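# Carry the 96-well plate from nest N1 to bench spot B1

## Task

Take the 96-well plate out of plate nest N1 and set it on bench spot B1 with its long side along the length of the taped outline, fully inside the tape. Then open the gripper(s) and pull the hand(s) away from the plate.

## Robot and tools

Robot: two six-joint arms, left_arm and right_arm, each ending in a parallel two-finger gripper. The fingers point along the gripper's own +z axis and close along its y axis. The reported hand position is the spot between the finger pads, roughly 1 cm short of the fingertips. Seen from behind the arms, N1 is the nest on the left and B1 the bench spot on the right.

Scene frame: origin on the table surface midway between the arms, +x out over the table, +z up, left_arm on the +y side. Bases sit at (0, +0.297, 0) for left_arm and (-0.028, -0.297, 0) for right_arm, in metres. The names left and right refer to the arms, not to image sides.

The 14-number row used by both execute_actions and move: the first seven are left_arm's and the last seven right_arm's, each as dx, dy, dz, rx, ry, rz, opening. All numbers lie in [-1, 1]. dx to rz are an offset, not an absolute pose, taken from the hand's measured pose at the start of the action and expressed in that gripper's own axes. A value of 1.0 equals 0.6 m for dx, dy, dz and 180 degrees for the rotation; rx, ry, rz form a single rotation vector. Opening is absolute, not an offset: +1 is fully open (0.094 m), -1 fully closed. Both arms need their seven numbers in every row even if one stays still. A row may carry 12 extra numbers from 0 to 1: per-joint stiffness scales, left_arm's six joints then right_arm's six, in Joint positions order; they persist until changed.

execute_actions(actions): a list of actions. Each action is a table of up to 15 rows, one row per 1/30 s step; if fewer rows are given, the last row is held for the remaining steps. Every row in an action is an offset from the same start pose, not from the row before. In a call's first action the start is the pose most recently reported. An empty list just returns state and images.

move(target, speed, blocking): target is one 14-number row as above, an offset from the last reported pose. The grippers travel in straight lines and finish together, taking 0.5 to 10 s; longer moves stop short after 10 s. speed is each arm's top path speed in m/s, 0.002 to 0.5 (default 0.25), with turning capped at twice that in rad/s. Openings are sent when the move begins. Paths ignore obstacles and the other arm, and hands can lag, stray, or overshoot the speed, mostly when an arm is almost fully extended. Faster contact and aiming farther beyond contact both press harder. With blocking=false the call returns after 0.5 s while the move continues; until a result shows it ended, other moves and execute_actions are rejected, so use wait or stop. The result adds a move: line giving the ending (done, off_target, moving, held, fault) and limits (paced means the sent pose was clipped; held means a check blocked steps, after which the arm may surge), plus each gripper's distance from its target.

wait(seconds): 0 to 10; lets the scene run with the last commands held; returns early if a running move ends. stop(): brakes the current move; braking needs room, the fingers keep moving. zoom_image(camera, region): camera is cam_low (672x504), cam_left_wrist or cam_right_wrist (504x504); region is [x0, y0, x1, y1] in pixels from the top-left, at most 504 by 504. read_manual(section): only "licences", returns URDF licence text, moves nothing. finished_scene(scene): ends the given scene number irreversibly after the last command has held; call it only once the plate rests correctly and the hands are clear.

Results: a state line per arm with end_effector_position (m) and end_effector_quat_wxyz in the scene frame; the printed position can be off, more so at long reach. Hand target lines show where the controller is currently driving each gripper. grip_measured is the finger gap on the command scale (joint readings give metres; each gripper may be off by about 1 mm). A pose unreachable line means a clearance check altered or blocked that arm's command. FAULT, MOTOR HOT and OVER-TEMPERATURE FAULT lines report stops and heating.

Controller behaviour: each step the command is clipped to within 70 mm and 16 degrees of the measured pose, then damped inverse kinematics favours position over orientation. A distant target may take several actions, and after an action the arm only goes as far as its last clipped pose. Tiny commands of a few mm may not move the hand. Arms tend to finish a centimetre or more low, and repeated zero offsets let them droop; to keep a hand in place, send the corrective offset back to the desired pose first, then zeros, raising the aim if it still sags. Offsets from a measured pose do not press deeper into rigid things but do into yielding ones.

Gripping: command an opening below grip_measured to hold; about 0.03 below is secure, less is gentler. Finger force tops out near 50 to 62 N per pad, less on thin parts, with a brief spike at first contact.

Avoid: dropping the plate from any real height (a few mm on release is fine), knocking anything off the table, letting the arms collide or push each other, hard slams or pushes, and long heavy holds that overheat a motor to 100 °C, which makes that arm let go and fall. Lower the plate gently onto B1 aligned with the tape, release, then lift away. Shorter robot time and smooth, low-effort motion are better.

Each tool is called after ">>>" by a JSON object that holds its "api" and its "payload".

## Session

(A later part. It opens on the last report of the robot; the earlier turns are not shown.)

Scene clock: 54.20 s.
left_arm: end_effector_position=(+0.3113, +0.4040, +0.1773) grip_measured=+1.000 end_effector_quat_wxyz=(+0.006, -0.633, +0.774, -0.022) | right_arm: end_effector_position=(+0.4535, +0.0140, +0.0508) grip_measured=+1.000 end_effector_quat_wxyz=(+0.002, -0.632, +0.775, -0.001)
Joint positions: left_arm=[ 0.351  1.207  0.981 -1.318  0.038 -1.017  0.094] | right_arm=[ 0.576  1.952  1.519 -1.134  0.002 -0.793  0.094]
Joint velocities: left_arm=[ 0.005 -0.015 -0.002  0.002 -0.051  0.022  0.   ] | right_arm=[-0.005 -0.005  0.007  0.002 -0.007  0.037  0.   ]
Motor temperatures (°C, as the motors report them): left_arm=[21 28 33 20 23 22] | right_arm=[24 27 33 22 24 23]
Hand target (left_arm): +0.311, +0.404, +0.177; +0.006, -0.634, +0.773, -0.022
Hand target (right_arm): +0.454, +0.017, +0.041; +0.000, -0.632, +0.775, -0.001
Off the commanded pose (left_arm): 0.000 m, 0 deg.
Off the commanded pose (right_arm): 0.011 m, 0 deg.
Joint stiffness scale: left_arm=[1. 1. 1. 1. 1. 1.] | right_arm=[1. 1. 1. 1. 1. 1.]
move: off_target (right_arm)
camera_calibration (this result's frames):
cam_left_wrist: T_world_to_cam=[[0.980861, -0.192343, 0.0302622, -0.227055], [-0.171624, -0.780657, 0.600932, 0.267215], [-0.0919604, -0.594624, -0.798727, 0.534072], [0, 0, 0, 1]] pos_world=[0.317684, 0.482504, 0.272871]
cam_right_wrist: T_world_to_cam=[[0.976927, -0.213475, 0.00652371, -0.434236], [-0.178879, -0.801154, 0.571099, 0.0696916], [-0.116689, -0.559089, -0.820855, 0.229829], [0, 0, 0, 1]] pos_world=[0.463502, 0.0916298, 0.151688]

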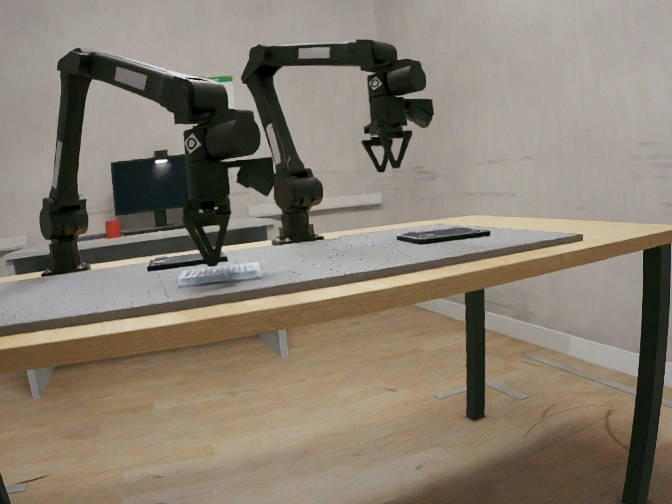

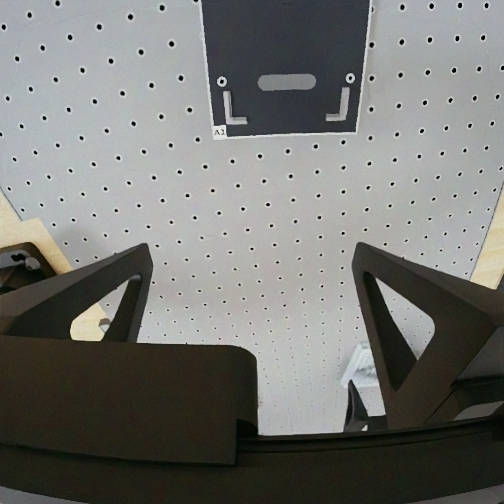

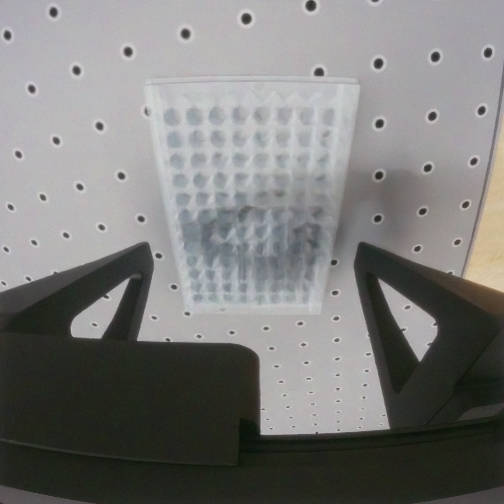

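>>> {"api": "move", "payload": {"target": [0,0,0,0,0,0,1,0.002,0.004,0.059,0,0,0,1], "speed": 0.06}}

>>> {"api": "move", "payload": {"target": [0,0,0,0,0,0,1,0,0,0,0,0,0,0.69]}}

Scene clock: 57.27 s.
left_arm: end_effector_position=(+0.3113, +0.4040, +0.1773) grip_measured=+1.000 end_effector_quat_wxyz=(+0.006, -0.633, +0.774, -0.022) | right_arm: end_effector_position=(+0.4543, +0.0145, +0.0348) grip_measured=+1.000 end_effector_quat_wxyz=(+0.014, -0.632, +0.775, -0.002)
Joint positions: left_arm=[ 0.351  1.207  0.981 -1.318  0.038 -1.017  0.094] | right_arm=[ 0.576  1.958  1.483 -1.067  0.002 -0.793  0.094]
Joint velocities: left_arm=[-0.005  0.005 -0.002 -0.032 -0.007 -0.081  0.   ] | right_arm=[-0.005 -0.015  0.002 -0.002 -0.022 -0.007  0.   ]
Motor temperatures (°C, as the motors report them): left_arm=[21 27 34 20 23 22] | right_arm=[24 27 33 22 24 23]
Hand target (left_arm): +0.311, +0.404, +0.177; +0.006, -0.633, +0.774, -0.022
Hand target (right_arm): +0.450, +0.013, +0.016; +0.002, -0.632, +0.775, -0.001
Off the commanded pose (left_arm): 0.000 m, 0 deg.
Off the commanded pose (right_arm): 0.020 m, 1 deg.
Joint stiffness scale: left_arm=[1. 1. 1. 1. 1. 1.] | right_arm=[1. 1. 1. 1. 1. 1.]
move: off_target (right_arm)
camera_calibration (this result's frames):
cam_left_wrist: T_world_to_cam=[[0.980861, -0.192343, 0.0302622, -0.227055], [-0.171624, -0.780657, 0.600932, 0.267215], [-0.0919604, -0.594624, -0.798727, 0.534072], [0, 0, 0, 1]] pos_world=[0.317684, 0.482504, 0.272871]
cam_right_wrist: T_world_to_cam=[[0.976632, -0.213666, 0.0231789, -0.435203], [-0.190082, -0.8084, 0.557097, 0.0850232], [-0.100295, -0.548485, -0.830124, 0.209788], [0, 0, 0, 1]] pos_world=[0.462235, 0.0908104, 0.136871]

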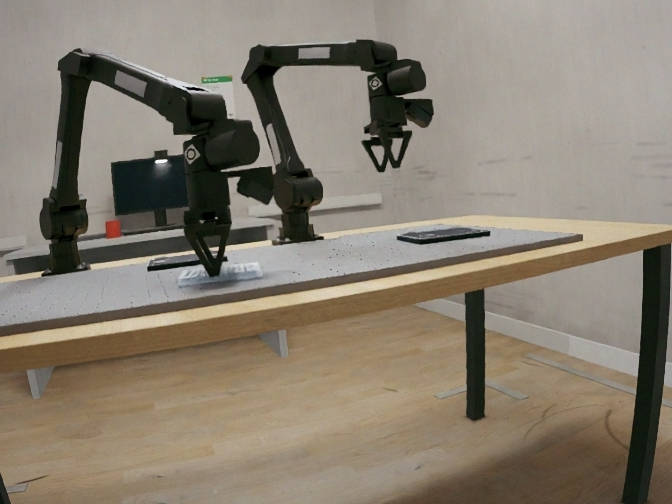

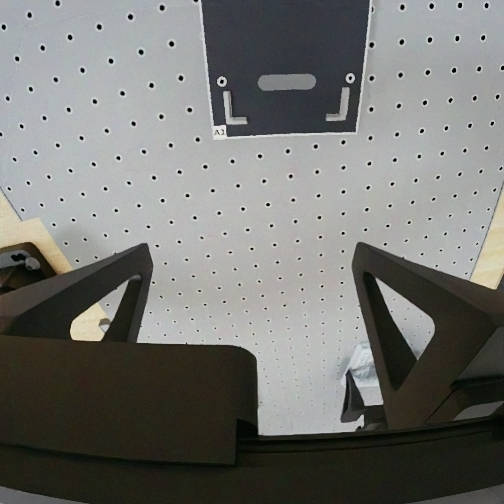

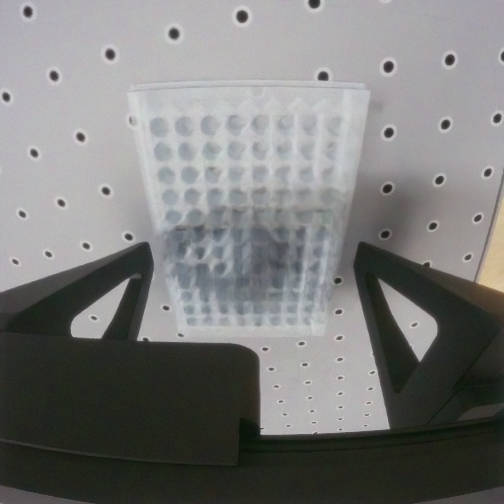

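Scene clock: 57.77 s.
left_arm: end_effector_position=(+0.3113, +0.4040, +0.1773) grip_measured=+1.000 end_effector_quat_wxyz=(+0.006, -0.633, +0.774, -0.022) | right_arm: end_effector_position=(+0.4543, +0.0145, +0.0348) grip_measured=+0.701 end_effector_quat_wxyz=(+0.014, -0.632, +0.775, -0.002)
Joint positions: left_arm=[ 0.351  1.207  0.981 -1.318  0.038 -1.017  0.094] | right_arm=[ 0.576  1.958  1.483 -1.067  0.002 -0.793  0.08 ]
Joint velocities: left_arm=[-0.015 -0.005  0.012 -0.007 -0.022  0.022  0.   ] | right_arm=[ 0.005 -0.015  0.002 -0.007 -0.037 -0.066 -0.   ]
Motor temperatures (°C, as the motors report them): left_arm=[21 27 34 20 23 22] | right_arm=[24 27 33 22 24 23]
Hand target (left_arm): +0.311, +0.404, +0.177; +0.006, -0.633, +0.774, -0.022
Hand target (right_arm): +0.454, +0.014, +0.035; +0.014, -0.632, +0.775, -0.002
Off the commanded pose (left_arm): 0.000 m, 0 deg.
Off the commanded pose (right_arm): 0.000 m, 0 deg.
Joint stiffness scale: left_arm=[1. 1. 1. 1. 1. 1.] | right_arm=[1. 1. 1. 1. 1. 1.]
move: done
camera_calibration (this result's frames):
cam_left_wrist: T_world_to_cam=[[0.980861, -0.192343, 0.0302622, -0.227055], [-0.171624, -0.780657, 0.600932, 0.267215], [-0.0919604, -0.594624, -0.798727, 0.534072], [0, 0, 0, 1]] pos_world=[0.317684, 0.482504, 0.272871]
cam_right_wrist: T_world_to_cam=[[0.976632, -0.213666, 0.0231789, -0.435203], [-0.190082, -0.8084, 0.557097, 0.0850232], [-0.100295, -0.548485, -0.830124, 0.209788], [0, 0, 0, 1]] pos_world=[0.462235, 0.0908104, 0.136871]

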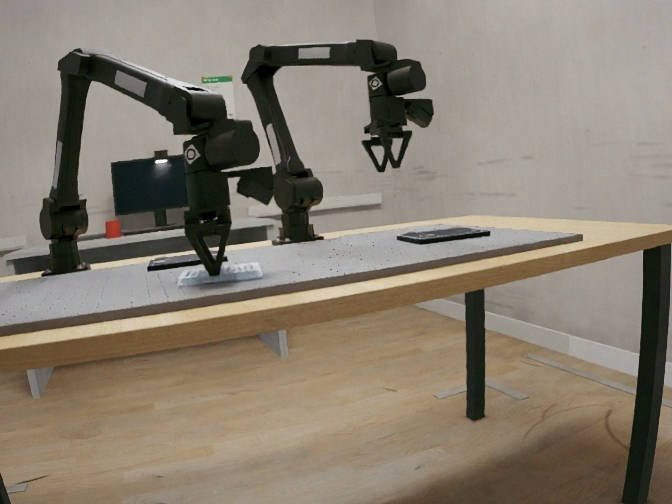

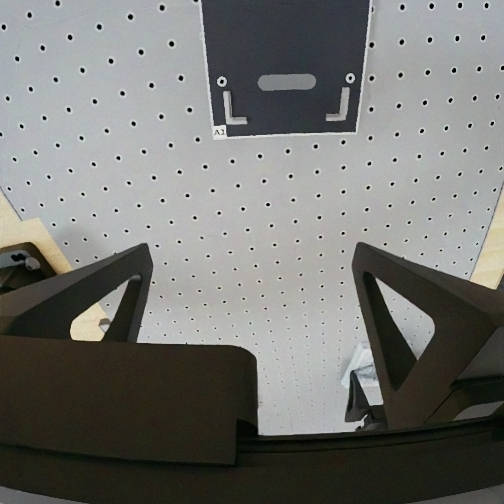

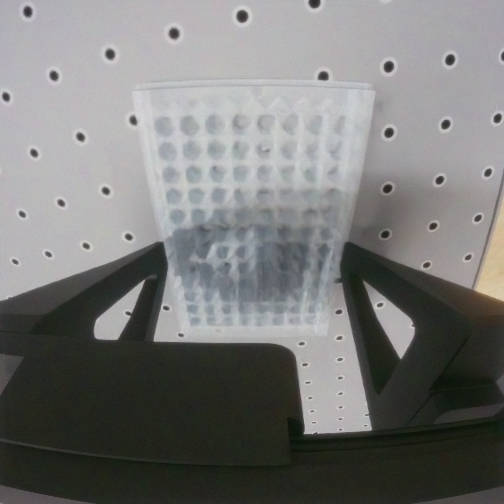

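>>> {"api": "move", "payload": {"target": [0,0,0,0,0,0,1,0.005,0.005,0.041,-0.01,0.01,0,1], "speed": 0.04}}

Scene clock: 64.13 s.
left_arm: end_effector_position=(+0.3113, +0.4040, +0.1773) grip_measured=+1.000 end_effector_quat_wxyz=(+0.006, -0.633, +0.774, -0.022) | right_arm: end_effector_position=(+0.4525, +0.0133, +0.0234) grip_measured=+0.999 end_effector_quat_wxyz=(+0.004, -0.632, +0.775, -0.001)
Joint positions: left_arm=[ 0.351  1.207  0.981 -1.318  0.038 -1.017  0.094] | right_arm=[ 0.576  1.979  1.483 -1.067  0.002 -0.793  0.094]
Joint velocities: left_arm=[-0.005 -0.015  0.002  0.007 -0.037  0.037  0.   ] | right_arm=[-0.005  0.005 -0.002 -0.002 -0.022  0.066  0.   ]
Motor temperatures (°C, as the motors report them): left_arm=[21 27 34 20 23 22] | right_arm=[24 28 32 22 24 23]
Hand target (left_arm): +0.311, +0.404, +0.177; +0.006, -0.633, +0.774, -0.022
Hand target (right_arm): +0.451, +0.013, +0.010; -0.008, -0.632, +0.775, -0.000
Off the commanded pose (left_arm): 0.000 m, 0 deg.
Off the commanded pose (right_arm): 0.013 m, 1 deg.
Joint stiffness scale: left_arm=[1. 1. 1. 1. 1. 1.] | right_arm=[1. 1. 1. 1. 1. 1.]
move: off_target (right_arm)
camera_calibration (this result's frames):
cam_left_wrist: T_world_to_cam=[[0.980861, -0.192343, 0.0302622, -0.227055], [-0.171624, -0.780657, 0.600932, 0.267215], [-0.0919604, -0.594624, -0.798727, 0.534072], [0, 0, 0, 1]] pos_world=[0.317684, 0.482504, 0.272871]
cam_right_wrist: T_world_to_cam=[[0.976907, -0.213488, 0.00867317, -0.433256], [-0.180341, -0.802099, 0.56931, 0.0853211], [-0.114584, -0.557728, -0.822077, 0.205962], [0, 0, 0, 1]] pos_world=[0.462237, 0.0908119, 0.1245]

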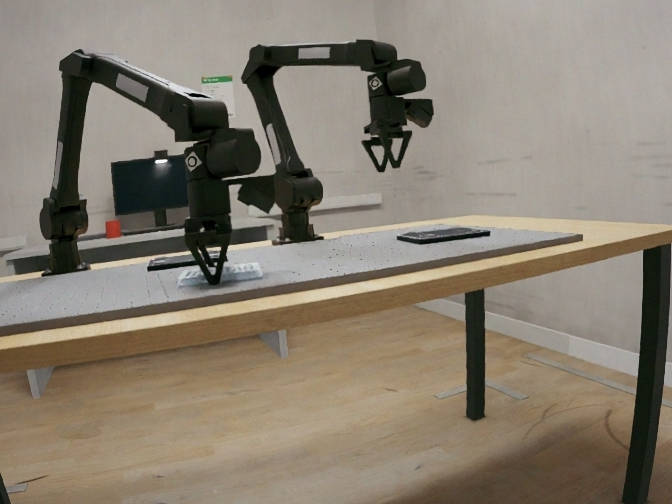

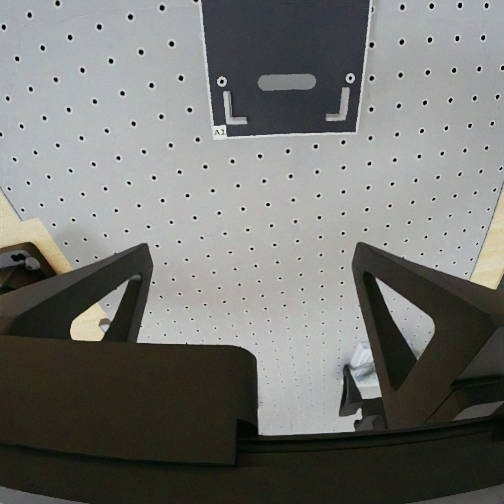

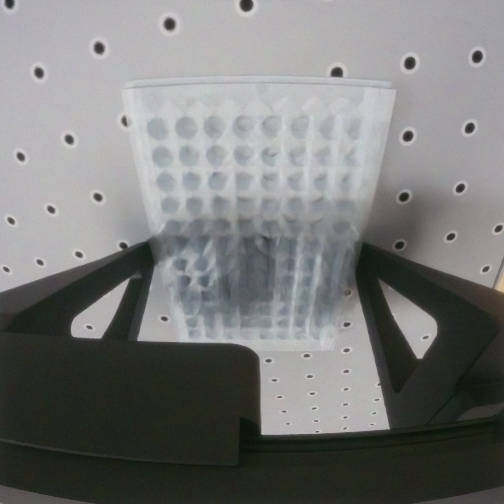

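>>> {"api": "move", "payload": {"target": [0,0,0,0,0,0,1,0,0,0,0,0,0,0.68]}}

Scene clock: 67.43 s.
left_arm: end_effector_position=(+0.3113, +0.4040, +0.1773) grip_measured=+1.000 end_effector_quat_wxyz=(+0.006, -0.633, +0.774, -0.022) | right_arm: end_effector_position=(+0.4525, +0.0134, +0.0234) grip_measured=+0.755 end_effector_quat_wxyz=(+0.004, -0.632, +0.775, -0.001)
Joint positions: left_arm=[ 0.351  1.207  0.981 -1.318  0.038 -1.017  0.094] | right_arm=[ 0.576  1.979  1.483 -1.067  0.001 -0.793  0.082]
Joint velocities: left_arm=[ 0.005 -0.005 -0.002 -0.012  0.022  0.007  0.   ] | right_arm=[-0.005 -0.005  0.002  0.012 -0.022 -0.066  0.   ]
Motor temperatures (°C, as the motors report them): left_arm=[21 26 34 20 23 22] | right_arm=[24 28 32 22 24 23]
Hand target (left_arm): +0.311, +0.404, +0.177; +0.006, -0.633, +0.774, -0.022
Hand target (right_arm): +0.453, +0.013, +0.023; +0.004, -0.632, +0.775, -0.001
Off the commanded pose (left_arm): 0.000 m, 0 deg.
Off the commanded pose (right_arm): 0.000 m, 0 deg.
Joint stiffness scale: left_arm=[1. 1. 1. 1. 1. 1.] | right_arm=[1. 1. 1. 1. 1. 1.]
move: done
camera_calibration (this result's frames):
cam_left_wrist: T_world_to_cam=[[0.980861, -0.192343, 0.0302622, -0.227055], [-0.171624, -0.780657, 0.600932, 0.267215], [-0.0919604, -0.594624, -0.798727, 0.534072], [0, 0, 0, 1]] pos_world=[0.317684, 0.482504, 0.272871]
cam_right_wrist: T_world_to_cam=[[0.97691, -0.213488, 0.0084024, -0.433204], [-0.18022, -0.802282, 0.569091, 0.0853121], [-0.114753, -0.557465, -0.822232, 0.206065], [0, 0, 0, 1]] pos_world=[0.462222, 0.0908346, 0.124523]

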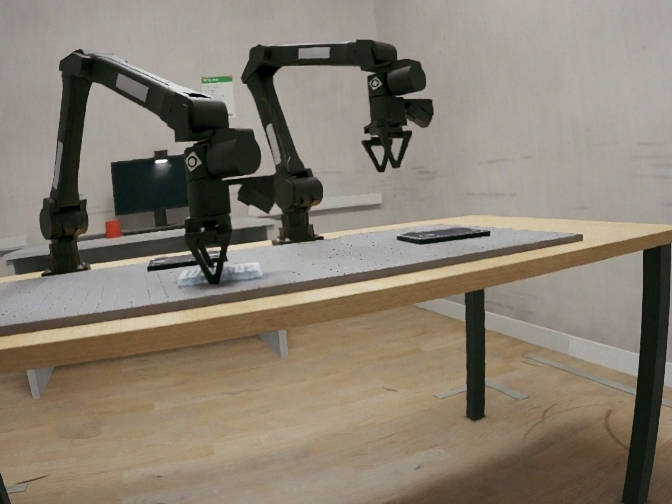

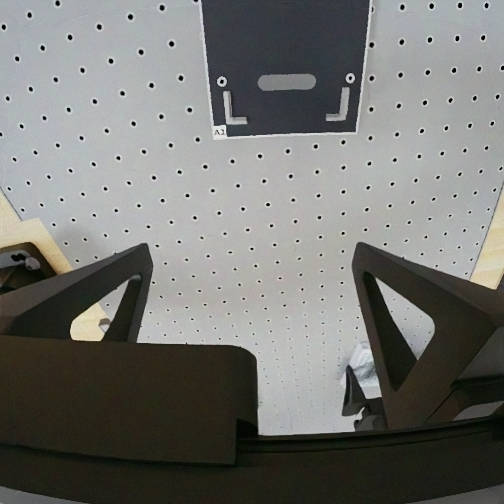

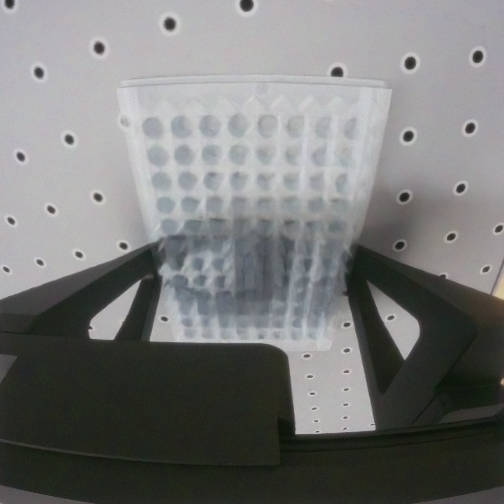

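>>> {"api": "move", "payload": {"target": [0,0,0,0,0,0,1,0,0,-0.085,0.006,-0.006,0,0.68], "speed": 0.1}}

>>> {"api": "move", "payload": {"target": [0,0,0,0,0,0,1,0.885,-0.21,-0.02,0.008,0,-0.033,0.68], "speed": 0.3}}

Scene clock: 73.13 s.
left_arm: end_effector_position=(+0.3113, +0.4040, +0.1773) grip_measured=+1.000 end_effector_quat_wxyz=(+0.006, -0.633, +0.774, -0.022) | right_arm: end_effector_position=(+0.4450, +0.0086, +0.0649) grip_measured=+0.755 end_effector_quat_wxyz=(+0.010, -0.632, +0.775, -0.002)
Joint positions: left_arm=[ 0.351  1.207  0.981 -1.318  0.038 -1.017  0.094] | right_arm=[ 0.576  1.903  1.483 -1.13   0.001 -0.793  0.082]
Joint velocities: left_arm=[-0.015 -0.015  0.017 -0.002 -0.066 -0.051  0.   ] | right_arm=[-0.005  0.005  0.002  0.007 -0.037  0.022 -0.001]
Motor temperatures (°C, as the motors report them): left_arm=[21 26 34 20 23 22] | right_arm=[24 29 32 22 24 23]
Hand target (left_arm): +0.311, +0.404, +0.177; +0.006, -0.633, +0.774, -0.022
Hand target (right_arm): +0.452, +0.013, +0.074; +0.017, -0.632, +0.775, -0.002
Off the commanded pose (left_arm): 0.000 m, 0 deg.
Off the commanded pose (right_arm): 0.013 m, 1 deg.
Joint stiffness scale: left_arm=[1. 1. 1. 1. 1. 1.] | right_arm=[1. 1. 1. 1. 1. 1.]
move: off_target (right_arm)
camera_calibration (this result's frames):
cam_left_wrist: T_world_to_cam=[[0.980861, -0.192343, 0.0302622, -0.227055], [-0.171624, -0.780657, 0.600932, 0.267215], [-0.0919604, -0.594624, -0.798727, 0.534072], [0, 0, 0, 1]] pos_world=[0.317684, 0.482504, 0.272871]
cam_right_wrist: T_world_to_cam=[[0.976763, -0.213583, 0.0178051, -0.427835], [-0.186556, -0.80638, 0.561202, 0.0598639], [-0.105505, -0.551483, -0.827487, 0.232783], [0, 0, 0, 1]] pos_world=[0.453621, 0.0852707, 0.166646]

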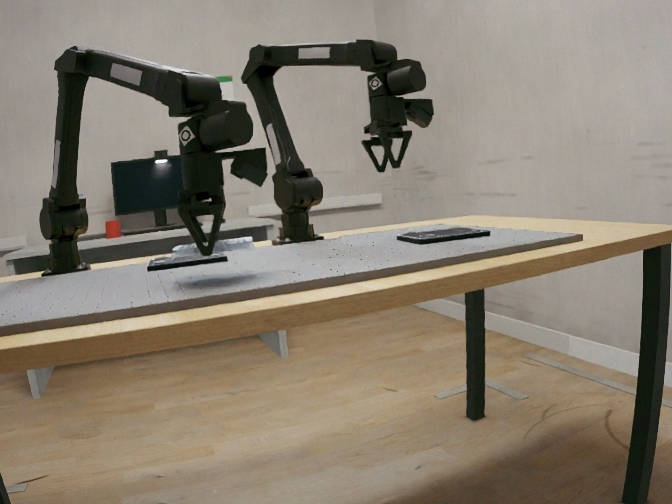

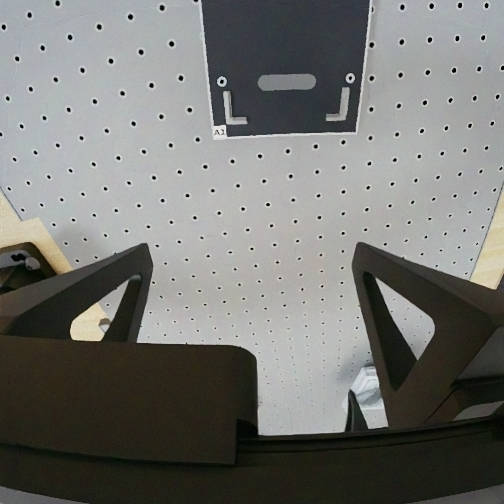

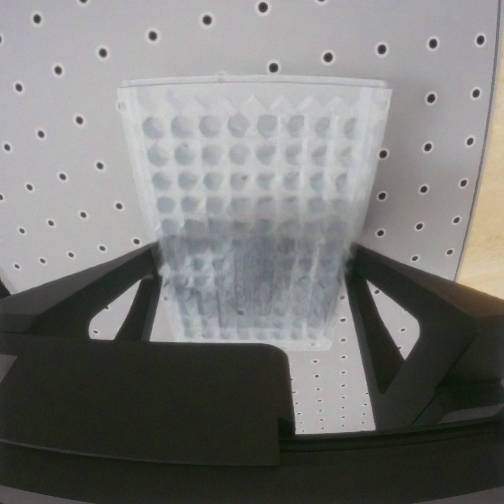

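Scene clock: 75.60 s.
left_arm: end_effector_position=(+0.3113, +0.4040, +0.1773) grip_measured=+1.000 end_effector_quat_wxyz=(+0.006, -0.633, +0.774, -0.022) | right_arm: end_effector_position=(+0.4470, -0.5336, +0.0618) grip_measured=+0.755 end_effector_quat_wxyz=(+0.012, -0.663, +0.748, -0.005)
Joint positions: left_arm=[ 0.351  1.207  0.981 -1.318  0.038 -1.017  0.094] | right_arm=[-0.465  1.832  1.367 -1.088 -0.02  -1.918  0.082]
Joint velocities: left_arm=[-0.005  0.005 -0.022 -0.012 -0.037 -0.007  0.   ] | right_arm=[ 0.005 -0.024  0.002  0.002  0.007 -0.037 -0.001]
Motor temperatures (°C, as the motors report them): left_arm=[21 26 34 20 23 22] | right_arm=[24 29 32 22 24 23]
Hand target (left_arm): +0.311, +0.404, +0.177; +0.006, -0.633, +0.774, -0.022
Hand target (right_arm): +0.461, -0.535, +0.066; +0.015, -0.671, +0.741, -0.008
Off the commanded pose (left_arm): 0.000 m, 0 deg.
Off the commanded pose (right_arm): 0.017 m, 2 deg.
Joint stiffness scale: left_arm=[1. 1. 1. 1. 1. 1.] | right_arm=[1. 1. 1. 1. 1. 1.]
move: off_target (right_arm)
camera_calibration (this result's frames):
cam_left_wrist: T_world_to_cam=[[0.980861, -0.192343, 0.0302622, -0.227055], [-0.171624, -0.780657, 0.600932, 0.267215], [-0.0919604, -0.594624, -0.798727, 0.534072], [0, 0, 0, 1]] pos_world=[0.317684, 0.482504, 0.272871]
cam_right_wrist: T_world_to_cam=[[0.990933, -0.131916, 0.0254911, -0.508768], [-0.123337, -0.817883, 0.56201, -0.409681], [-0.0532896, -0.560058, -0.826738, -0.0965657], [0, 0, 0, 1]] pos_world=[0.44848, -0.456268, 0.163379]

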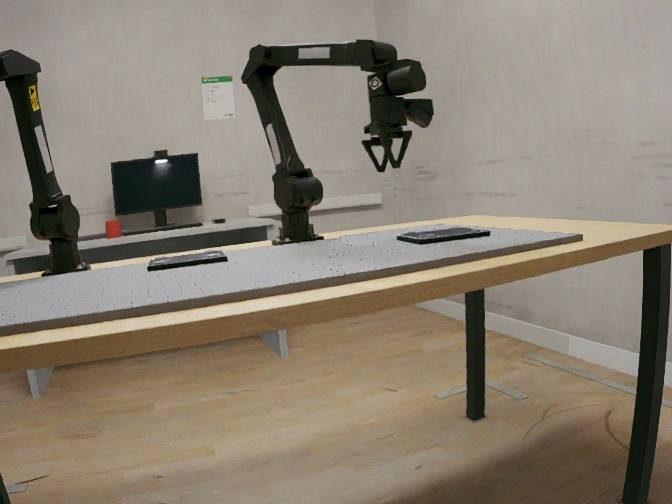

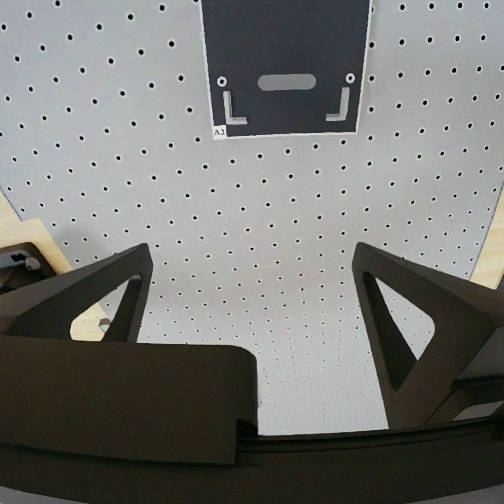

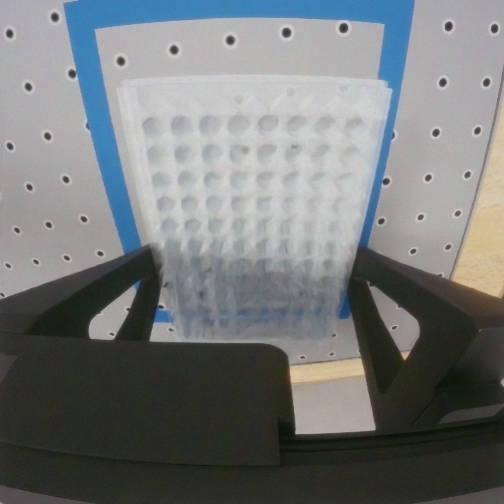

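>>> {"api": "move", "payload": {"target": [0,0,0,0,0,0,1,-0.012,0.012,0.083,-0.011,0.002,-0.008,0.68], "speed": 0.05}}

Scene clock: 79.70 s.
left_arm: end_effector_position=(+0.3113, +0.4040, +0.1773) grip_measured=+1.000 end_effector_quat_wxyz=(+0.006, -0.633, +0.774, -0.022) | right_arm: end_effector_position=(+0.4423, -0.5293, +0.0258) grip_measured=+0.755 end_effector_quat_wxyz=(+0.003, -0.667, +0.745, -0.001)
Joint positions: left_arm=[ 0.351  1.207  0.981 -1.318  0.038 -1.017  0.094] | right_arm=[-0.457  1.872  1.32  -1.015 -0.005 -1.92   0.082]
Joint velocities: left_arm=[-0.015  0.005  0.007  0.007  0.081 -0.051  0.   ] | right_arm=[ 0.005 -0.005  0.002  0.002  0.007 -0.095  0.   ]
Motor temperatures (°C, as the motors report them): left_arm=[21 26 34 20 23 22] | right_arm=[24 28 33 22 24 23]
Hand target (left_arm): +0.311, +0.404, +0.177; +0.006, -0.633, +0.774, -0.022
Hand target (right_arm): +0.442, -0.524, +0.012; -0.002, -0.673, +0.740, +0.006
Off the commanded pose (left_arm): 0.000 m, 0 deg.
Off the commanded pose (right_arm): 0.015 m, 1 deg.
Joint stiffness scale: left_arm=[1. 1. 1. 1. 1. 1.] | right_arm=[1. 1. 1. 1. 1. 1.]
move: off_target (right_arm)
camera_calibration (this result's frames):
cam_left_wrist: T_world_to_cam=[[0.980861, -0.192343, 0.0302622, -0.227055], [-0.171624, -0.780657, 0.600932, 0.267215], [-0.0919604, -0.594624, -0.798727, 0.534072], [0, 0, 0, 1]] pos_world=[0.317684, 0.482504, 0.272871]
cam_right_wrist: T_world_to_cam=[[0.992536, -0.121747, 0.00704406, -0.497469], [-0.104055, -0.81535, 0.569541, -0.393916], [-0.0635963, -0.566023, -0.821933, -0.122866], [0, 0, 0, 1]] pos_world=[0.444953, -0.45129, 0.126868]

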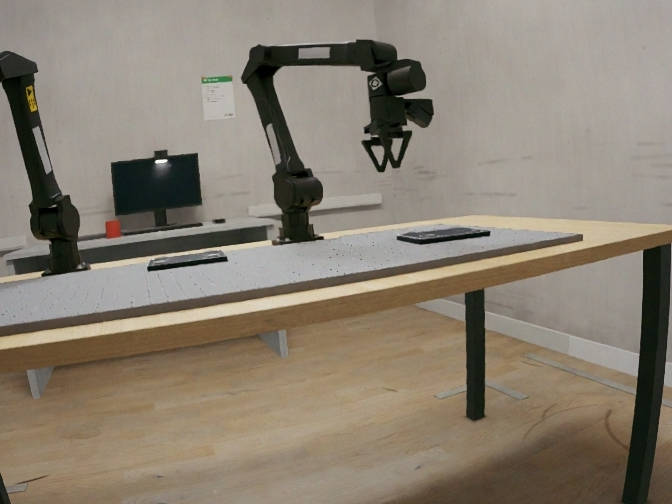

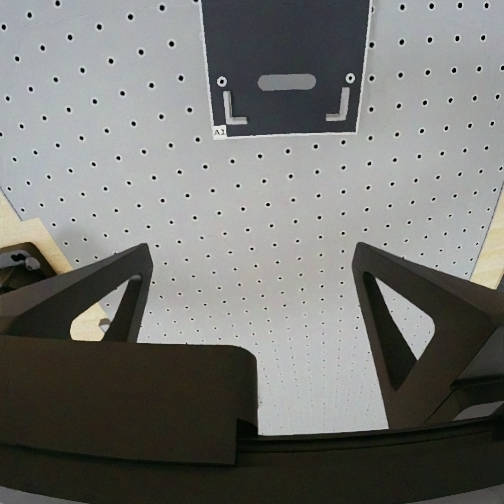

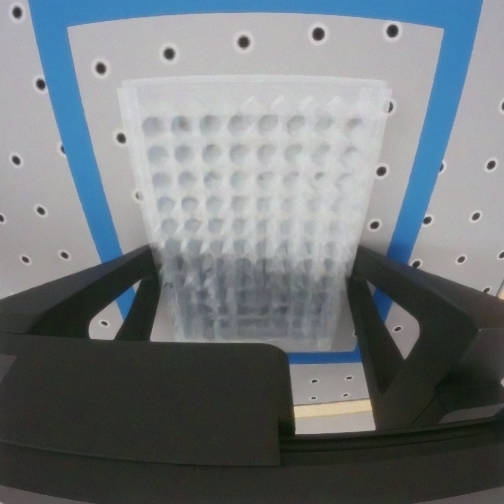

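Centred, with about 2–3 mm left. Lowering, releasing and retreating.

>>> {"api": "execute_actions", "payload": {"actions": [[[0,0,0,0,0,0,1,0,0,0.025,-0.006,0,0,0.68],[0,0,0,0,0,0,1,0,0,0.026,-0.006,0,0,0.68],[0,0,0,0,0,0,1,0,0,0.027,-0.006,0,0,0.68],[0,0,0,0,0,0,1,0,0,0.028,-0.006,0,0,0.68],[0,0,0,0,0,0,1,0,0,0.029,-0.006,0,0,0.68],[0,0,0,0,0,0,1,0,0,0.029,-0.006,0,0,0.68],[0,0,0,0,0,0,1,0,0,0.029,-0.006,0,0,0.68],[0,0,0,0,0,0,1,0,0,0.029,-0.006,0,0,0.68],[0,0,0,0,0,0,1,0,0,0.015,0,0,0,0.68],[0,0,0,0,0,0,1,0,0,0.005,0,0,0,1]],[[0,0,0,0,0,0,1,0.004,-0.01,-0.01,0.006,0.002,0,1],[0,0,0,0,0,0,1,0.007,-0.02,-0.02,0.012,0.004,0,1],[0,0,0,0,0,0,1,0.01,-0.028,-0.028,0.016,0.006,0,1],[0,0,0,0,0,0,1,0.01,-0.028,-0.034,0.016,0.006,0,1],[0,0,0,0,0,0,1,0.01,-0.028,-0.04,0.016,0.006,0,1],[0,0,0,0,0,0,1,0.01,-0.028,-0.048,0.016,0.006,0,1],[0,0,0,0,0,0,1,0.01,-0.028,-0.056,0.016,0.006,0,1],[0,0,0,0,0,0,1,0.01,-0.028,-0.065,0.016,0.006,0,1],[0,0,0,0,0,0,1,0.01,-0.028,-0.075,0.016,0.006,0,1],[0,0,0,0,0,0,1,0.01,-0.028,-0.085,0.016,0.006,0,1]]]}}

>>> {"api": "move", "payload": {"target": [0,0,0,0,0,0,1,-0.05,0,-0.3,0,0,0,1]}}

Scene clock: 93.57 s.
left_arm: end_effector_position=(+0.3113, +0.4040, +0.1773) grip_measured=+1.000 end_effector_quat_wxyz=(+0.006, -0.633, +0.774, -0.022) | right_arm: end_effector_position=(+0.4456, -0.5316, +0.0595) grip_measured=+0.999 end_effector_quat_wxyz=(+0.006, -0.667, +0.745, -0.013)
Joint positions: left_arm=[ 0.351  1.207  0.981 -1.318  0.038 -1.017  0.094] | right_arm=[-0.457  1.824  1.348 -1.067 -0.002 -1.92   0.094]
Joint velocities: left_arm=[-0.015  0.005  0.017 -0.007  0.051  0.081  0.   ] | right_arm=[ 0.005 -0.122  0.129 -0.022 -0.066 -0.081  0.   ]
Motor temperatures (°C, as the motors report them): left_arm=[21 26 34 20 23 22] | right_arm=[24 28 32 22 24 23]
Hand target (left_arm): +0.311, +0.404, +0.177; +0.006, -0.633, +0.774, -0.022
Hand target (right_arm): +0.457, -0.538, +0.074; +0.011, -0.667, +0.745, -0.025
Off the commanded pose (left_arm): 0.000 m, 0 deg.
Off the commanded pose (right_arm): 0.020 m, 1 deg.
Joint stiffness scale: left_arm=[1. 1. 1. 1. 1. 1.] | right_arm=[1. 1. 1. 1. 1. 1.]
camera_calibration (this result's frames):
cam_left_wrist: T_world_to_cam=[[0.980861, -0.192343, 0.0302622, -0.227055], [-0.171624, -0.780657, 0.600932, 0.267215], [-0.0919604, -0.594624, -0.798727, 0.534072], [0, 0, 0, 1]] pos_world=[0.317684, 0.482504, 0.272871]
cam_right_wrist: T_world_to_cam=[[0.992143, -0.121539, 0.0296583, -0.502316], [-0.11618, -0.807164, 0.578782, -0.405436], [-0.0464056, -0.57768, -0.814943, -0.110516], [0, 0, 0, 1]] pos_world=[0.446138, -0.452147, 0.159493]

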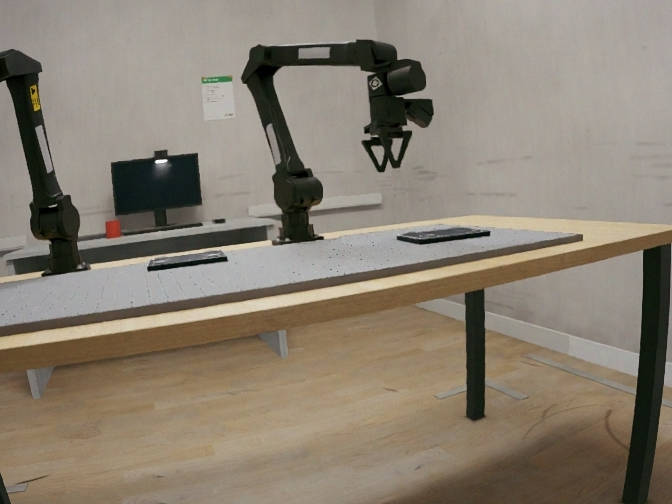

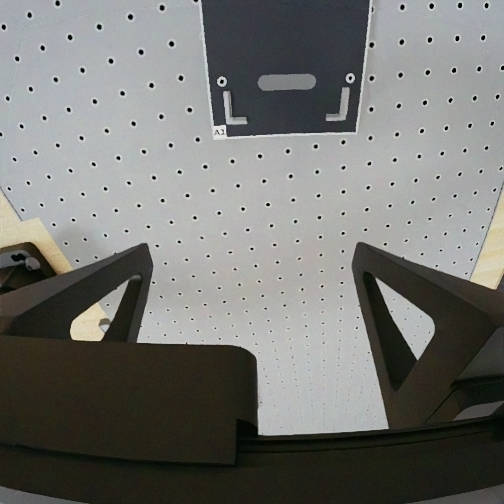

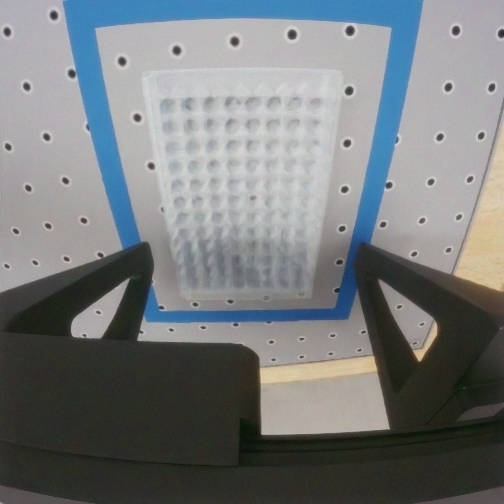

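Scene clock: 94.70 s.
left_arm: end_effector_position=(+0.3113, +0.4040, +0.1773) grip_measured=+1.000 end_effector_quat_wxyz=(+0.006, -0.633, +0.774, -0.022) | right_arm: end_effector_position=(+0.4357, -0.5019, +0.2316) grip_measured=+0.999 end_effector_quat_wxyz=(+0.005, -0.669, +0.743, -0.009)
Joint positions: left_arm=[ 0.351  1.207  0.981 -1.318  0.038 -1.017  0.094] | right_arm=[-0.414  1.654  1.589 -1.485 -0.002 -1.881  0.094]
Joint velocities: left_arm=[ 0.005  0.005 -0.017  0.007 -0.051  0.066  0.   ] | right_arm=[-0.015 -0.005 -0.002 -0.022 -0.022  0.022 -0.   ]
Motor temperatures (°C, as the motors report them): left_arm=[21 26 34 20 23 22] | right_arm=[24 28 32 22 24 23]
Hand target (left_arm): +0.311, +0.404, +0.177; +0.006, -0.633, +0.774, -0.022
Hand target (right_arm): +0.444, -0.502, +0.239; +0.006, -0.667, +0.745, -0.013
Off the commanded pose (left_arm): 0.000 m, 0 deg.
Off the commanded pose (right_arm): 0.012 m, 1 deg.
Joint stiffness scale: left_arm=[1. 1. 1. 1. 1. 1.] | right_arm=[1. 1. 1. 1. 1. 1.]
move: off_target (right_arm)
camera_calibration (this result's frames):
cam_left_wrist: T_world_to_cam=[[0.980861, -0.192343, 0.0302622, -0.227055], [-0.171624, -0.780657, 0.600932, 0.267215], [-0.0919604, -0.594624, -0.798727, 0.534072], [0, 0, 0, 1]] pos_world=[0.317684, 0.482504, 0.272871]
cam_right_wrist: T_world_to_cam=[[0.992915, -0.116717, 0.022285, -0.490136], [-0.108168, -0.810196, 0.576092, -0.486558], [-0.0491846, -0.574421, -0.817081, 0.0497775], [0, 0, 0, 1]] pos_world=[0.436482, -0.422821, 0.331897]

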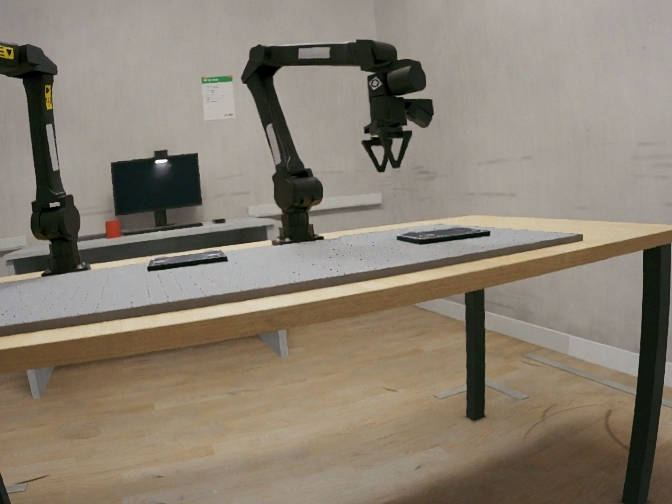

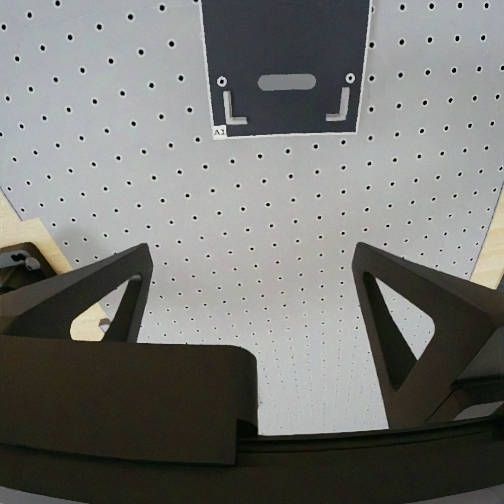

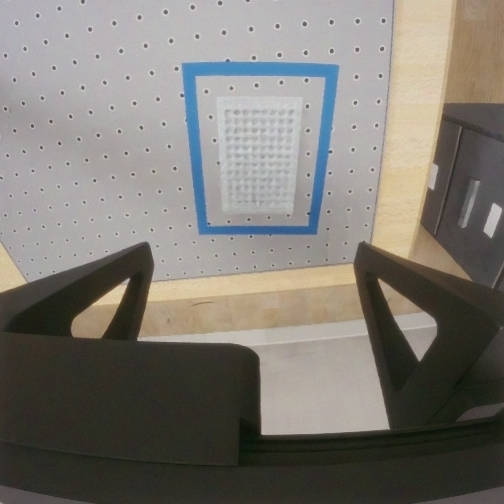

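>>> {"api": "finished_scene", "payload": {"scene": 2}}

The scene is finished: the task was done.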